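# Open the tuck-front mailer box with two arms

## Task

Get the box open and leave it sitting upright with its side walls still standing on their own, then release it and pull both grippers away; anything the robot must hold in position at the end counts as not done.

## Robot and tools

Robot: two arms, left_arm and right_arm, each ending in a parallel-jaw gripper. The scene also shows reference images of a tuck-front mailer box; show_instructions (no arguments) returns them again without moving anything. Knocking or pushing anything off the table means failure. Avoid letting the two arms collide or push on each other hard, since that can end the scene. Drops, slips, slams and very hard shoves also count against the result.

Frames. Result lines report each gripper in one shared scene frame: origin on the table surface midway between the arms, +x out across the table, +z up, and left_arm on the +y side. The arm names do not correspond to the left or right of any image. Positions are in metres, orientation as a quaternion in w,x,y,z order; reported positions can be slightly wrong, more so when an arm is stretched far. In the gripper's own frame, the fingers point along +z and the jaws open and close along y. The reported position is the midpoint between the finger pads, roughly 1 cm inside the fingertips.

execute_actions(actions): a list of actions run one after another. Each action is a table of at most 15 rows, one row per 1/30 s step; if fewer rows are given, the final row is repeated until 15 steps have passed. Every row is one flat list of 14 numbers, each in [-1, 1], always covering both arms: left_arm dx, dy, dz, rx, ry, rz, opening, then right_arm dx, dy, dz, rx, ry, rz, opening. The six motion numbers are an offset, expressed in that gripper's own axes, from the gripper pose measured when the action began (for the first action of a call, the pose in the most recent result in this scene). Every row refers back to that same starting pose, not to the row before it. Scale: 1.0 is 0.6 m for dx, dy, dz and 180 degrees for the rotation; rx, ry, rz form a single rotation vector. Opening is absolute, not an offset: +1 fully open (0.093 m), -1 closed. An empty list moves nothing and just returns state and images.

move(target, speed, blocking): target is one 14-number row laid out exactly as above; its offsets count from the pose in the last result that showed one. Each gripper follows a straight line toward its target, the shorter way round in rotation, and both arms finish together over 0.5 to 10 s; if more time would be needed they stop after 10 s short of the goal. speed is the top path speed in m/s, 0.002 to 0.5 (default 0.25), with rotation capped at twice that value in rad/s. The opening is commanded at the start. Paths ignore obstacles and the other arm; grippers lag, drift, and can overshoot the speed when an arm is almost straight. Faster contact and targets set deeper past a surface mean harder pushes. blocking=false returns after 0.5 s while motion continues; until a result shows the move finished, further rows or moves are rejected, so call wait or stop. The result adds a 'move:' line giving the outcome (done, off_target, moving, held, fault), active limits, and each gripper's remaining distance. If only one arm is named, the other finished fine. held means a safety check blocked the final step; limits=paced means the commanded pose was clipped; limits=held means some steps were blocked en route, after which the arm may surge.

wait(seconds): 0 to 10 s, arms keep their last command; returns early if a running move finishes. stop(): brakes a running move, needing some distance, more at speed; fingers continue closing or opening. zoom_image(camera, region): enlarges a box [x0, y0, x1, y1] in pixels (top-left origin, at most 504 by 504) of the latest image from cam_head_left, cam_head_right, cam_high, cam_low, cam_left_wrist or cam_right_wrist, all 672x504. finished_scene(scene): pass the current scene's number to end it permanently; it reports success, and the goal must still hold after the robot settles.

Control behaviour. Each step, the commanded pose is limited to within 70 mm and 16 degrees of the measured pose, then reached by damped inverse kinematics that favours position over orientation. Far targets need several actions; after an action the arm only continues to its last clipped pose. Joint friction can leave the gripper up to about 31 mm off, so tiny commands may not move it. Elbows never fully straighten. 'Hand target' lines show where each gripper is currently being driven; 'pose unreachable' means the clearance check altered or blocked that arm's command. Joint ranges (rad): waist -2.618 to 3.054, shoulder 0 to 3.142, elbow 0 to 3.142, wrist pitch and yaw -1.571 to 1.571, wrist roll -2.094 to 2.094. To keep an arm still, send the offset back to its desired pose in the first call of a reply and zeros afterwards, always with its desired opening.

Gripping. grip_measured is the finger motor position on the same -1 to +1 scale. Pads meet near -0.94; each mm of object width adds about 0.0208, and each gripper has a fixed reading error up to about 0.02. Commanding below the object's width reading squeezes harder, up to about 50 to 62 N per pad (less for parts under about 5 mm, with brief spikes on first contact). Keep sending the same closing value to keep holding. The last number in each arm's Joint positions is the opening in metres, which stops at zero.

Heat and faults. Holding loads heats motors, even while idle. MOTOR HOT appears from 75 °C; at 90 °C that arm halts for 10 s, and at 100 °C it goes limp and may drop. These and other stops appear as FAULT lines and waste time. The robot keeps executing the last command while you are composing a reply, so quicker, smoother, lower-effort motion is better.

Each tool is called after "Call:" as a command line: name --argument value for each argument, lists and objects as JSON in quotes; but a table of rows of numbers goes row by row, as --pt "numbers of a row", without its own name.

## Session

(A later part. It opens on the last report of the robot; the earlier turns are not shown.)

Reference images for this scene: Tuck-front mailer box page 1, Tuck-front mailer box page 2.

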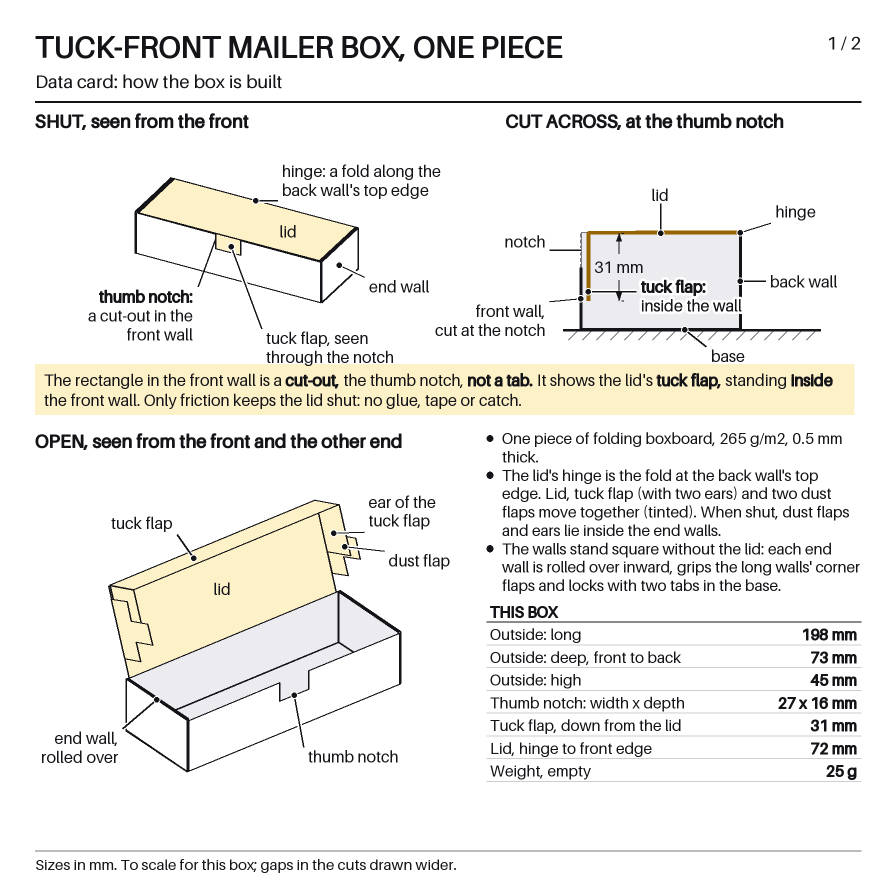

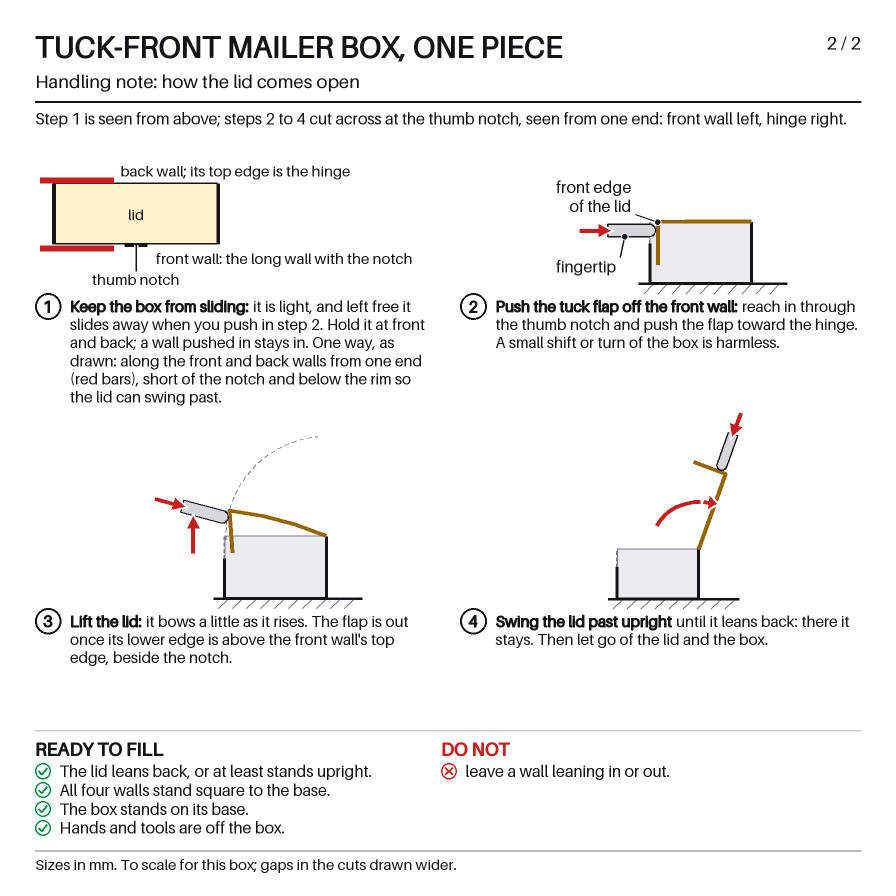

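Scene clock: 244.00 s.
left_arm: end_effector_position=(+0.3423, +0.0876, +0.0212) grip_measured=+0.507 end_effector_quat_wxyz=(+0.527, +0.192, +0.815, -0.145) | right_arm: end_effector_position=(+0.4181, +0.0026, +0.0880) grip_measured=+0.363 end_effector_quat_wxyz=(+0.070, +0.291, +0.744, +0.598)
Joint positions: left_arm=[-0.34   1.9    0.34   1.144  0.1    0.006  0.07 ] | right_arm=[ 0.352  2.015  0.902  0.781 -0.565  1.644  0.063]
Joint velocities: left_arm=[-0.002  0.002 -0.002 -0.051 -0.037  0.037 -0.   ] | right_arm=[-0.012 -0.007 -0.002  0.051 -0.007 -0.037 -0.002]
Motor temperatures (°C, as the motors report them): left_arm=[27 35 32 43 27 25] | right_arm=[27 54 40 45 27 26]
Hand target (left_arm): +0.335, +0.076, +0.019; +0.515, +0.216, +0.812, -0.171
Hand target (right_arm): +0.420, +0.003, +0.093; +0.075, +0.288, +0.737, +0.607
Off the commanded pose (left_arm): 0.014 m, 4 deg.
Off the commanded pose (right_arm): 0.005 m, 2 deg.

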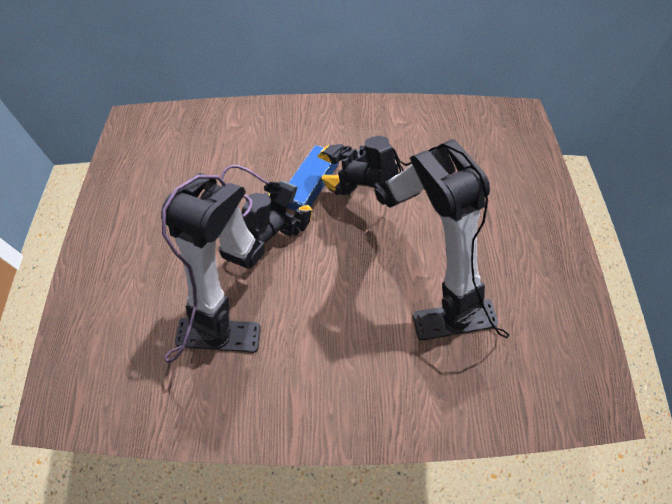

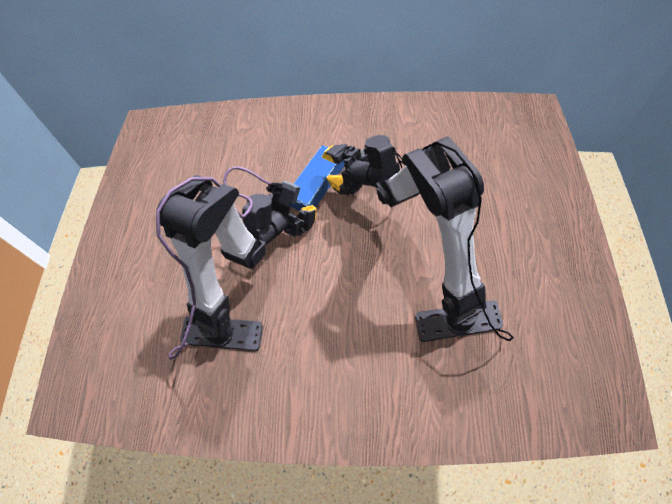

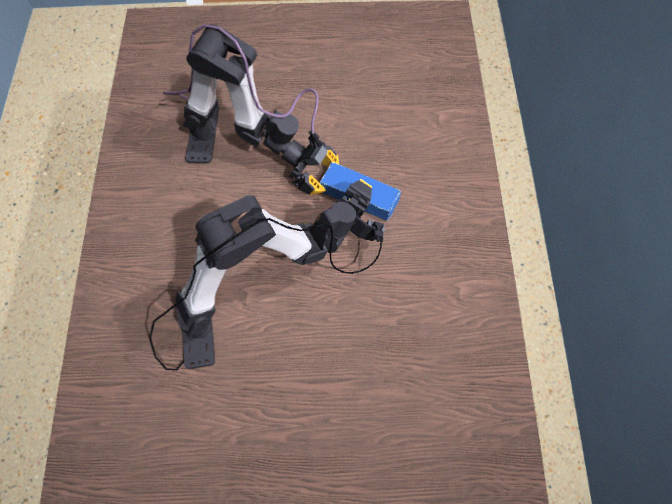

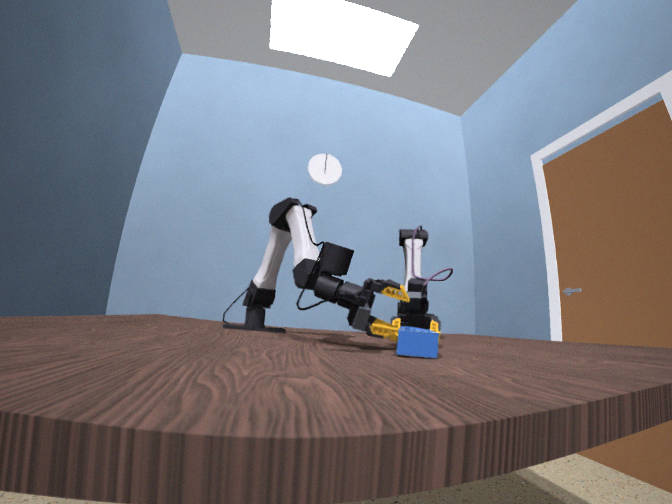

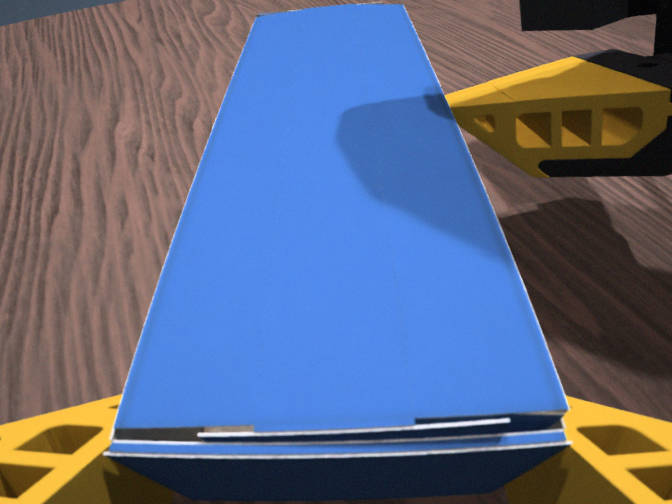

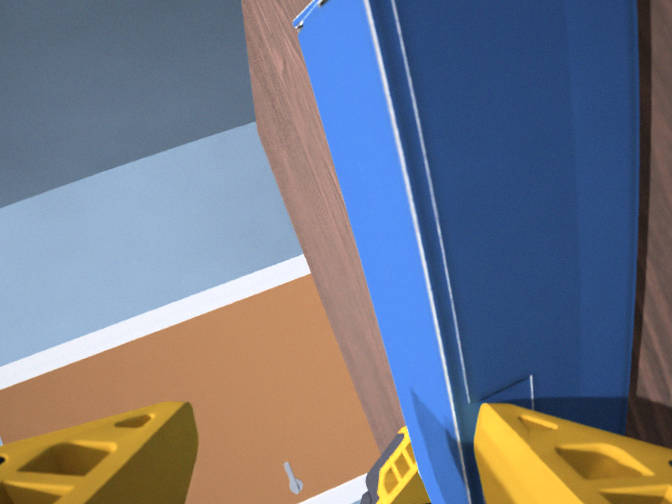

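Call:
execute_actions --actions '[]'

Scene clock: 256.27 s.
left_arm: end_effector_position=(+0.3423, +0.0876, +0.0212) grip_measured=+0.507 end_effector_quat_wxyz=(+0.527, +0.192, +0.815, -0.145) | right_arm: end_effector_position=(+0.4181, +0.0026, +0.0880) grip_measured=+0.363 end_effector_quat_wxyz=(+0.070, +0.292, +0.743, +0.598)
Joint positions: left_arm=[-0.34   1.9    0.34   1.144  0.1    0.006  0.07 ] | right_arm=[ 0.352  2.015  0.902  0.781 -0.565  1.644  0.063]
Joint velocities: left_arm=[ 0.002 -0.007 -0.007 -0.007 -0.022 -0.081 -0.   ] | right_arm=[-0.012 -0.002 -0.012  0.022 -0.037 -0.037  0.   ]
Motor temperatures (°C, as the motors report them): left_arm=[27 35 32 43 27 25] | right_arm=[27 54 40 46 27 26]
Hand target (left_arm): +0.335, +0.076, +0.019; +0.515, +0.216, +0.812, -0.171
Hand target (right_arm): +0.420, +0.003, +0.093; +0.075, +0.288, +0.737, +0.607
Off the commanded pose (left_arm): 0.014 m, 4 deg.
Off the commanded pose (right_arm): 0.005 m, 2 deg.

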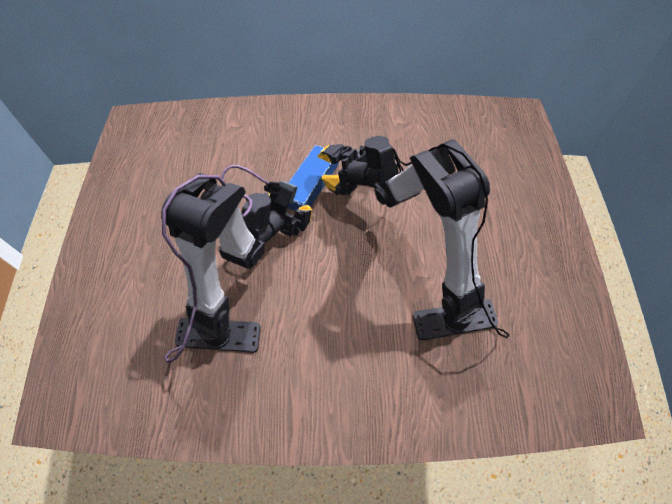

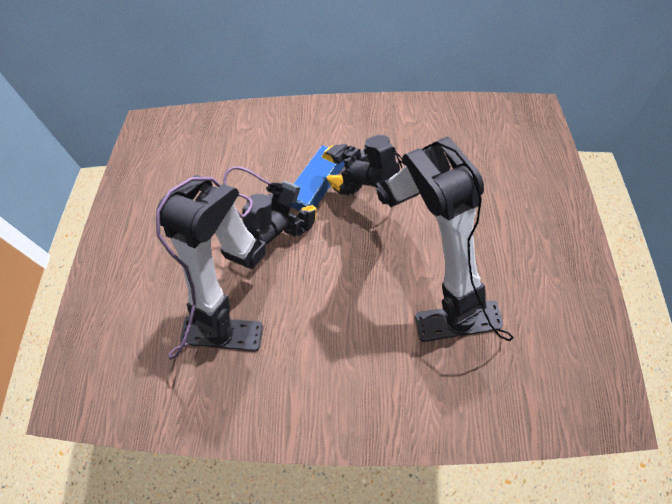

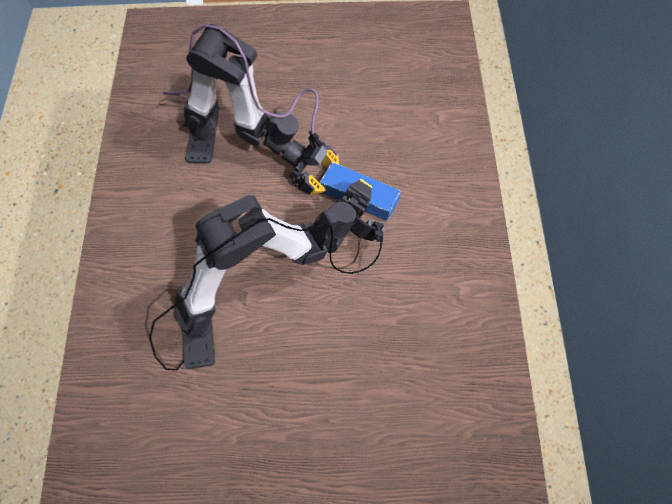

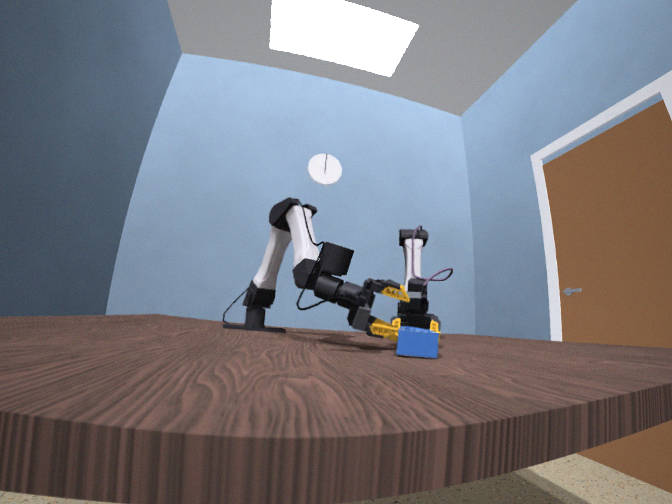

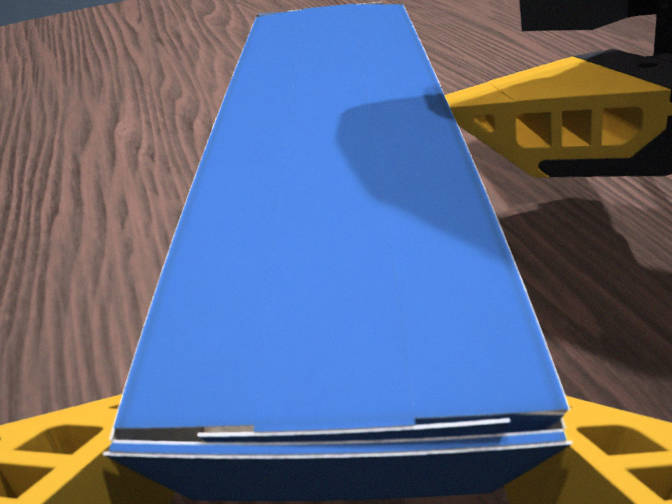

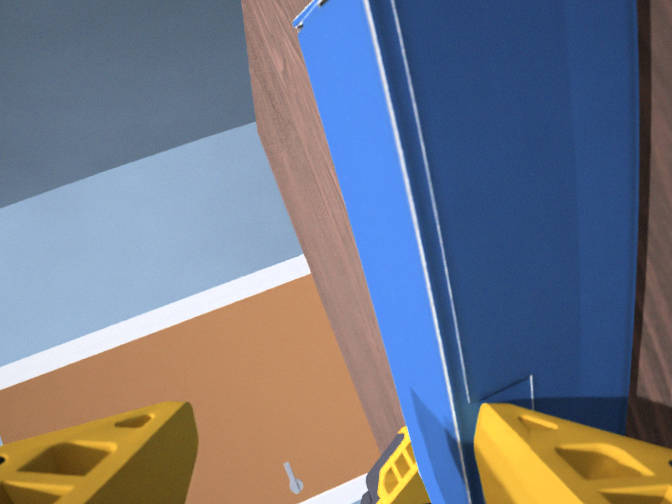

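Call:
execute_actions --actions '[[[0,0.026,0,-0.028,0,-0.004,0.5,0,0.003,0,-0.003,0,-0.005,0.36]],[[0,0.026,0,-0.028,0,-0.004,0.5,0,0.003,0,-0.003,0,-0.005,0.36]],[[0,0,0,0,0,0,0.5,0,0.003,0,-0.003,0,-0.005,0.58]],[[0,0,0,0,0,0,0.5,0,0.003,0,-0.003,0,0,0.58]],[[0,-0.03,0,0.03,0,0.003,0.55,0,0.003,0,-0.003,0,0,0.58]],[[0,-0.03,0,0.03,0,0.003,0.55,0,0.003,0,-0.003,0,0,0.58]],[[0,-0.03,0,0.03,0,0.003,0.55,0,0.003,0,-0.003,0,0,0.58]]]'

Call:
execute_actions --actions '[[[0,-0.03,0,0.03,0,0.003,0.55,0,0.006,0,-0.006,0,0,0.52]],[[0,-0.03,0,0.03,0,0.003,0.55,0,0.006,0,-0.006,0,0,0.46]],[[0,-0.03,0,0.03,0,0.003,0.55,0,0.006,0,-0.006,0,0,0.4]]]'

Scene clock: 264.17 s.
left_arm: end_effector_position=(+0.3415, +0.0858, +0.0215) grip_measured=+0.550 end_effector_quat_wxyz=(+0.526, +0.192, +0.815, -0.152) | right_arm: end_effector_position=(+0.4185, +0.0023, +0.0881) grip_measured=+0.578 end_effector_quat_wxyz=(+0.071, +0.292, +0.743, +0.598)
Joint positions: left_arm=[-0.34   1.9    0.34   1.145  0.111 -0.     0.072] | right_arm=[ 0.352  2.015  0.902  0.782 -0.564  1.644  0.073]
Joint velocities: left_arm=[-0.002 -0.002 -0.022 -0.022  0.037 -0.007  0.001] | right_arm=[ 0.012  0.007  0.012 -0.051  0.037  0.051  0.   ]
Motor temperatures (°C, as the motors report them): left_arm=[27 35 32 43 27 25] | right_arm=[27 55 40 46 27 26]
Hand target (left_arm): +0.334, +0.072, +0.022; +0.518, +0.216, +0.808, -0.181
Hand target (right_arm): +0.419, +0.003, +0.090; +0.072, +0.291, +0.741, +0.601
Off the commanded pose (left_arm): 0.016 m, 5 deg.
Off the commanded pose (right_arm): 0.002 m, 1 deg.

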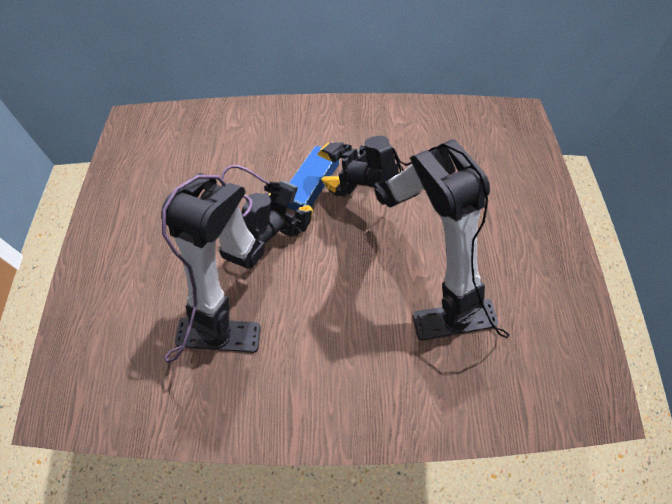

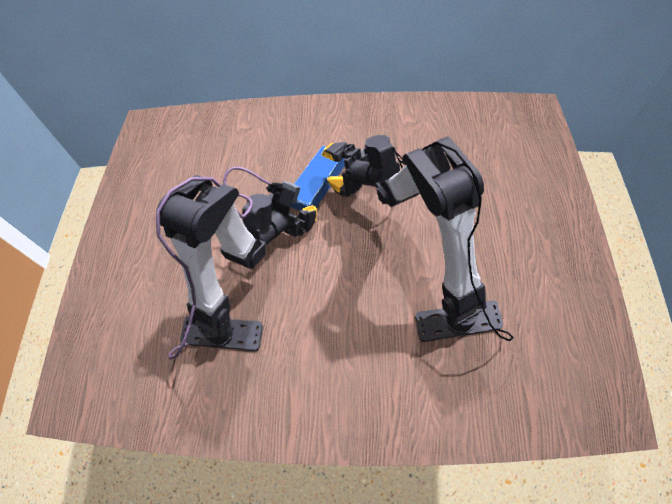

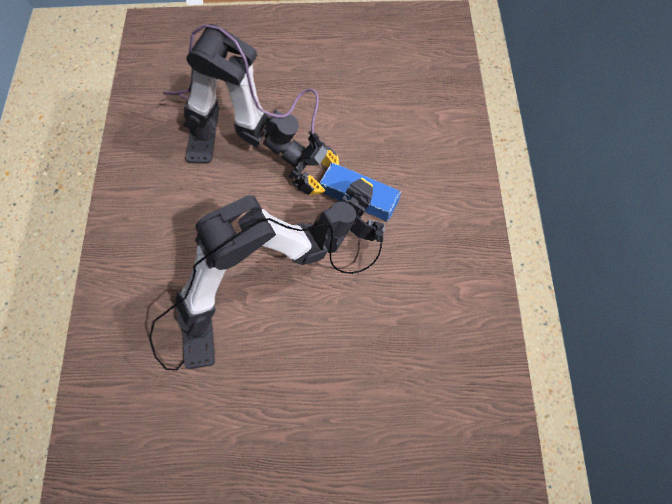

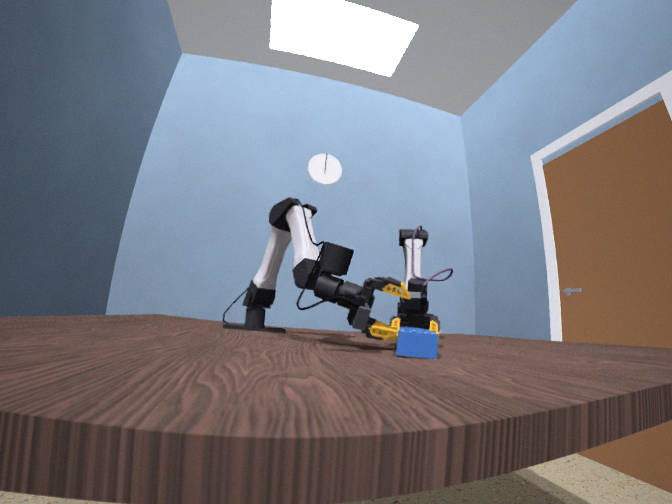

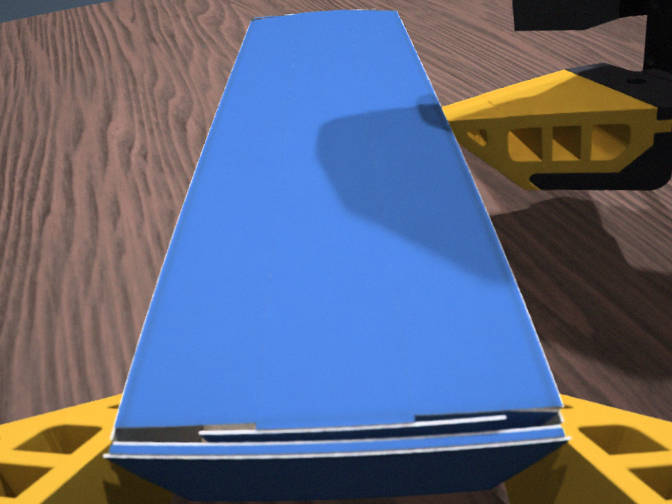

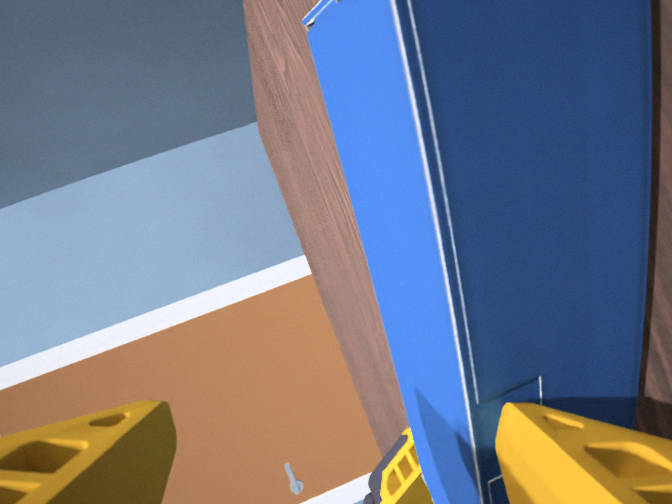

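Scene clock: 265.67 s.
left_arm: end_effector_position=(+0.3406, +0.0842, +0.0216) grip_measured=+0.550 end_effector_quat_wxyz=(+0.525, +0.195, +0.814, -0.156) | right_arm: end_effector_position=(+0.4192, +0.0019, +0.0879) grip_measured=+0.403 end_effector_quat_wxyz=(+0.072, +0.295, +0.742, +0.597)
Joint positions: left_arm=[-0.34   1.9    0.34   1.145  0.122 -0.     0.072] | right_arm=[ 0.352  2.015  0.902  0.782 -0.559  1.648  0.065]
Joint velocities: left_arm=[-0.027 -0.007 -0.012  0.022  0.022  0.022 -0.   ] | right_arm=[-0.017 -0.007  0.007  0.022  0.022 -0.022  0.   ]
Motor temperatures (°C, as the motors report them): left_arm=[27 35 32 43 27 25] | right_arm=[27 55 40 46 27 26]
Hand target (left_arm): +0.332, +0.069, +0.022; +0.516, +0.222, +0.805, -0.190
Hand target (right_arm): +0.420, +0.002, +0.091; +0.075, +0.293, +0.737, +0.604
Off the commanded pose (left_arm): 0.018 m, 5 deg.
Off the commanded pose (right_arm): 0.004 m, 1 deg.

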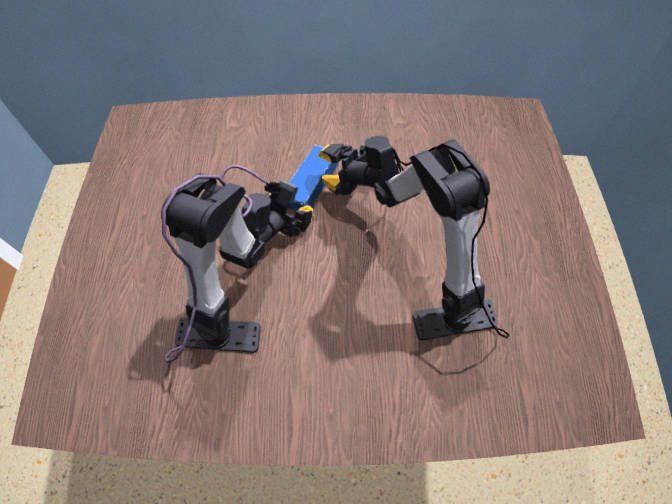

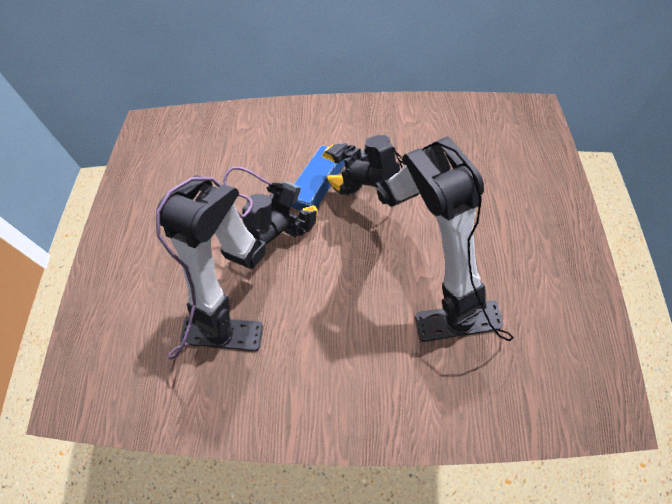

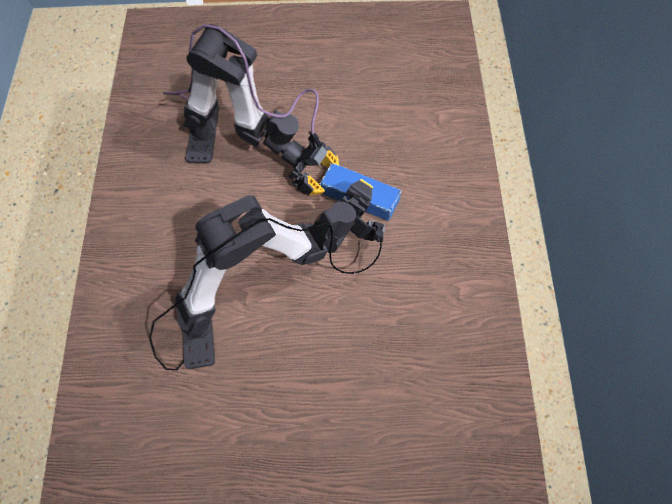

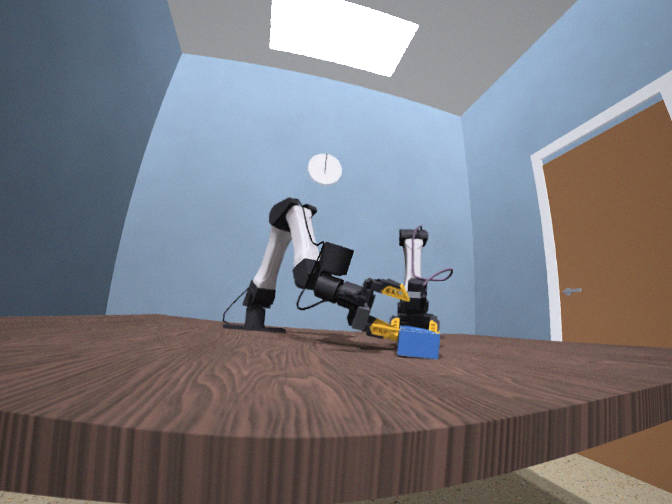

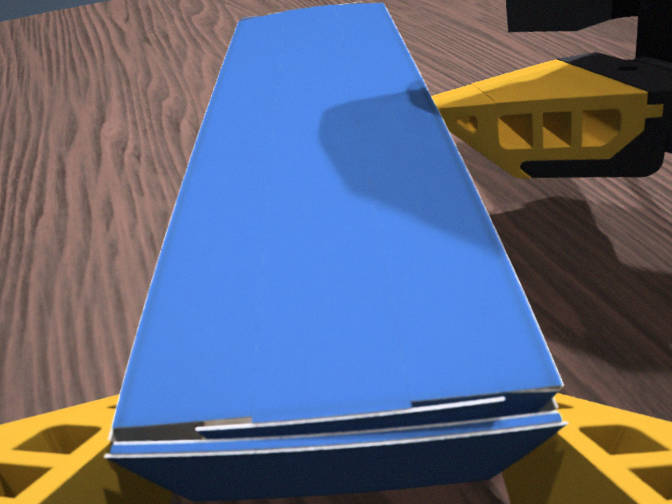

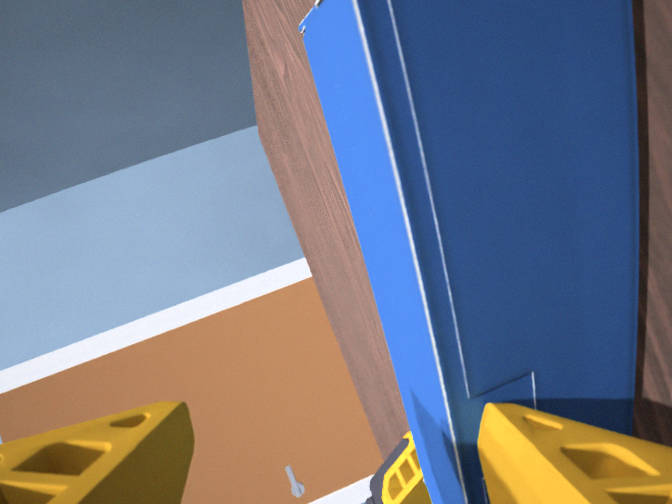

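Lid is rising more. Continue.

Call:
execute_actions --actions '[[[0,-0.03,0,0.03,0,0.003,0.55,0,0.006,0,-0.006,0,0,0.34]],[[0,-0.03,0,0.03,0,0.003,0.55,0,0.006,0,-0.006,0,0,0.28]],[[0,-0.03,0,0.03,0,0.003,0.55,0,0.006,0,-0.006,0,0,0.22]],[[0,-0.03,0,0.03,0,0.003,0.55,0,0.006,0,-0.006,0,0,0.16]]]'

Scene clock: 269.33 s.
left_arm: end_effector_position=(+0.3400, +0.0827, +0.0223) grip_measured=+0.550 end_effector_quat_wxyz=(+0.524, +0.192, +0.814, -0.163) | right_arm: end_effector_position=(+0.4190, +0.0013, +0.0860) grip_measured=+0.163 end_effector_quat_wxyz=(+0.070, +0.299, +0.743, +0.594)
Joint positions: left_arm=[-0.34   1.9    0.34   1.148  0.132 -0.013  0.072] | right_arm=[ 0.352  2.015  0.902  0.773 -0.556  1.652  0.053]
Joint velocities: left_arm=[-0.002 -0.002 -0.027  0.022 -0.022 -0.095 -0.001] | right_arm=[-0.007 -0.002 -0.002 -0.022 -0.007 -0.007  0.   ]
Motor temperatures (°C, as the motors report them): left_arm=[27 35 32 43 27 25] | right_arm=[27 55 40 46 27 26]
Hand target (left_arm): +0.331, +0.068, +0.023; +0.515, +0.221, +0.805, -0.196
Hand target (right_arm): +0.420, +0.002, +0.090; +0.073, +0.297, +0.737, +0.602
Off the commanded pose (left_arm): 0.018 m, 5 deg.
Off the commanded pose (right_arm): 0.004 m, 1 deg.

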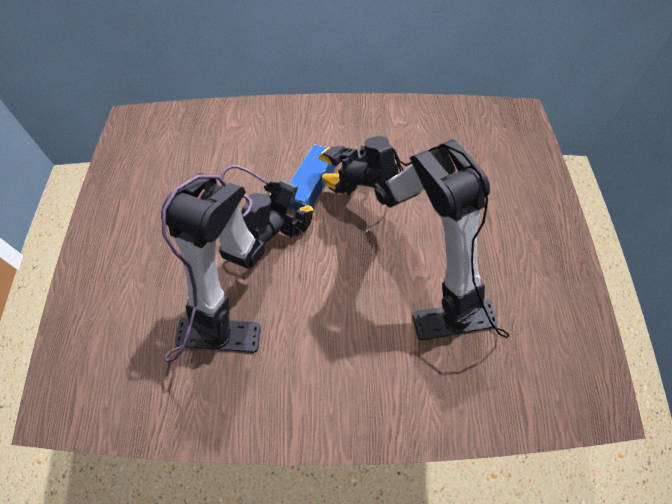

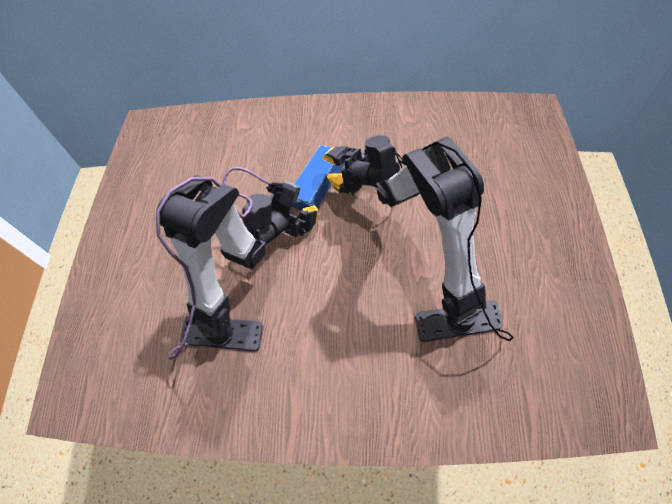

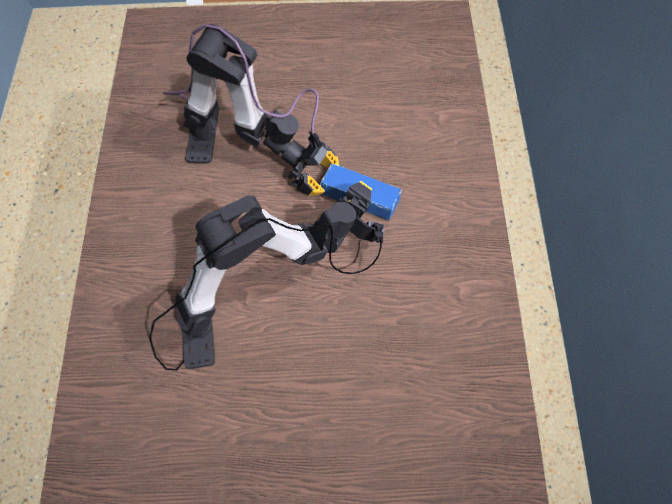

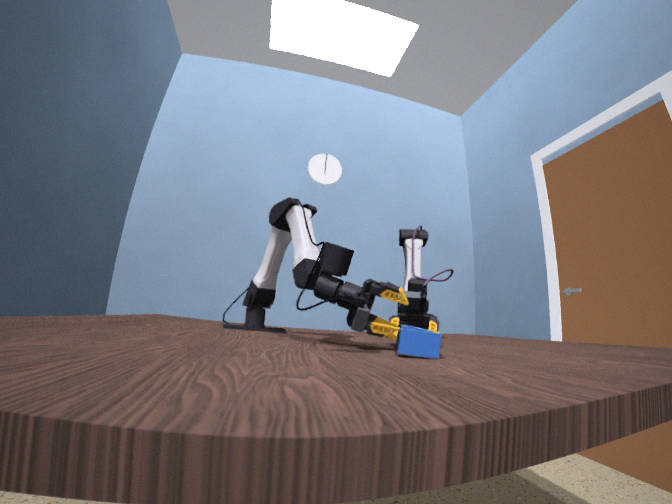

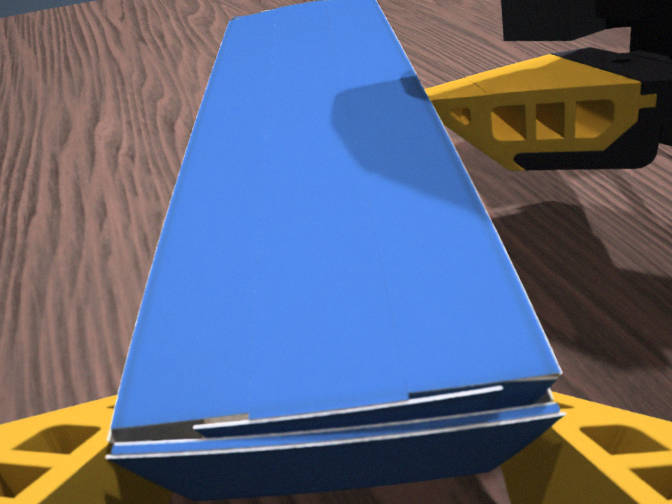

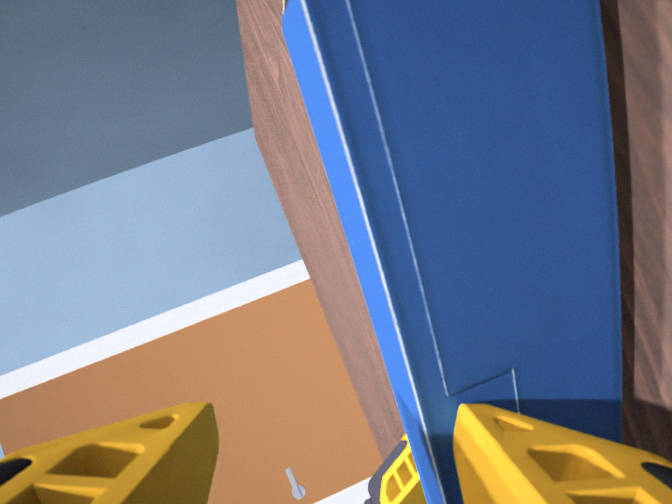

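Call:
execute_actions --actions '[[[0,-0.03,0,0.03,0,0.015,0.51,0,0.01,0,-0.01,0,0,0.16]],[[0,-0.03,0,0.03,0,0.02,0.51,0,0.01,0,-0.01,0,0,0.1]],[[0,-0.03,0,0.03,0,0.02,0.51,0,0.01,0,-0.01,0,0,0.04]],[[0,-0.03,0,0.03,0,0.02,0.51,0,0.01,0,-0.01,0,0,-0.02]]]'

Scene clock: 274.40 s.
left_arm: end_effector_position=(+0.3436, +0.0865, +0.0258) grip_measured=+0.517 end_effector_quat_wxyz=(+0.539, +0.224, +0.801, -0.133) | right_arm: end_effector_position=(+0.4191, +0.0011, +0.0852) grip_measured=-0.017 end_effector_quat_wxyz=(+0.060, +0.313, +0.739, +0.594)
Joint positions: left_arm=[-0.331  1.9    0.34   1.164  0.122  0.082  0.07 ] | right_arm=[ 0.352  2.015  0.902  0.769 -0.554  1.685  0.044]
Joint velocities: left_arm=[ 0.012  0.002 -0.002  0.037 -0.022 -0.007 -0.   ] | right_arm=[-0.007 -0.002 -0.002 -0.007 -0.007 -0.051  0.001]
Motor temperatures (°C, as the motors report them): left_arm=[27 35 32 44 27 25] | right_arm=[27 55 40 46 27 26]
Hand target (left_arm): +0.333, +0.071, +0.025; +0.529, +0.264, +0.790, -0.162
Hand target (right_arm): +0.421, +0.002, +0.091; +0.067, +0.308, +0.730, +0.606
Off the commanded pose (left_arm): 0.020 m, 6 deg.
Off the commanded pose (right_arm): 0.006 m, 2 deg.

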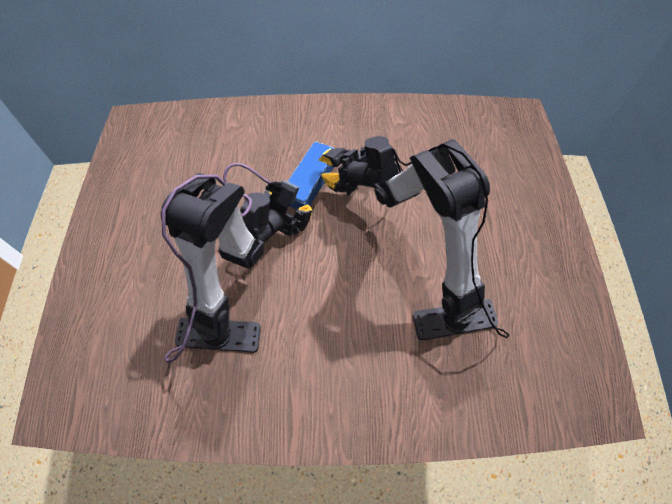

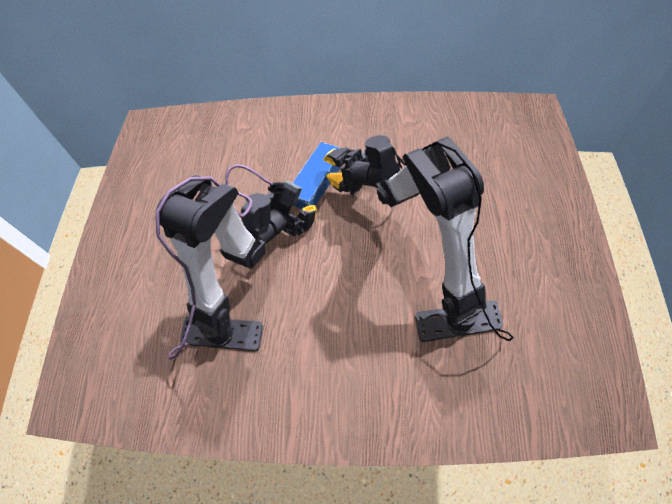

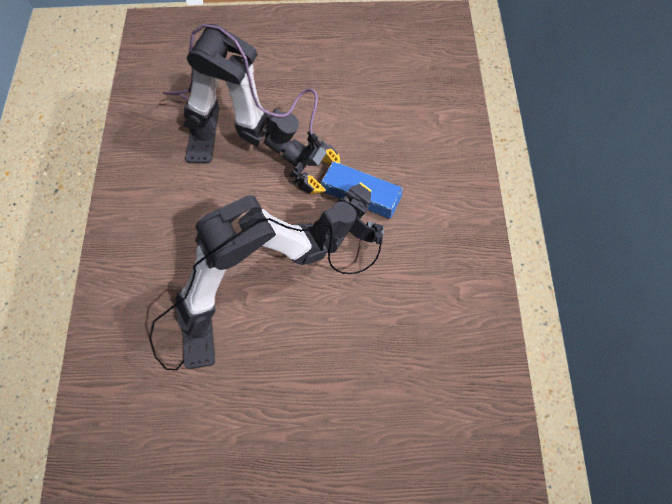

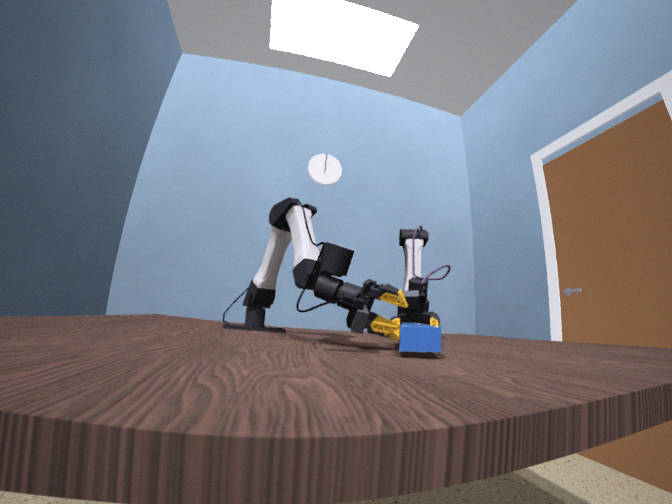

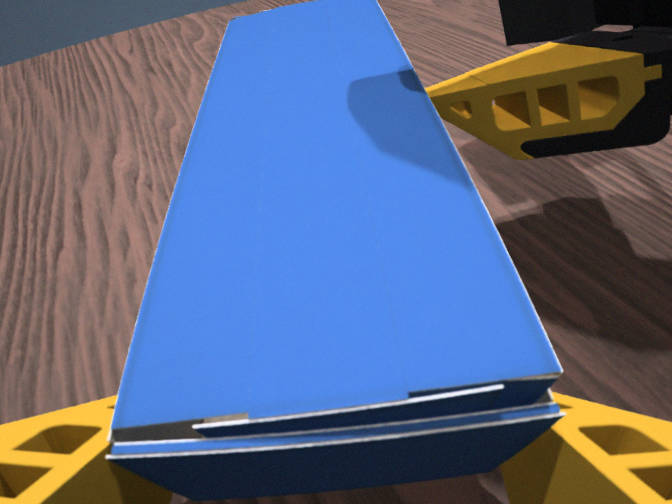

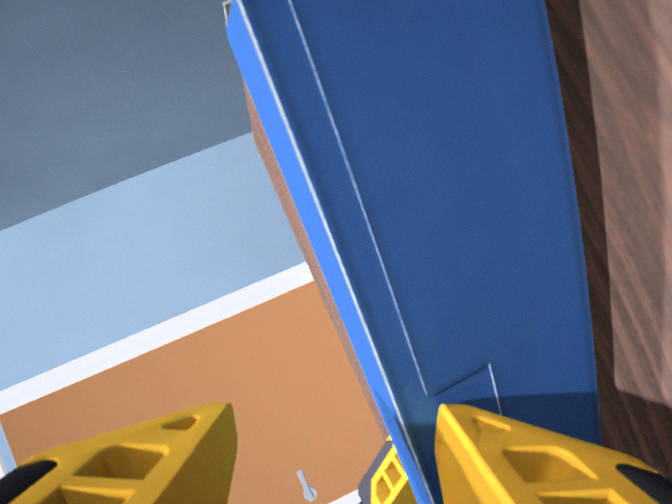

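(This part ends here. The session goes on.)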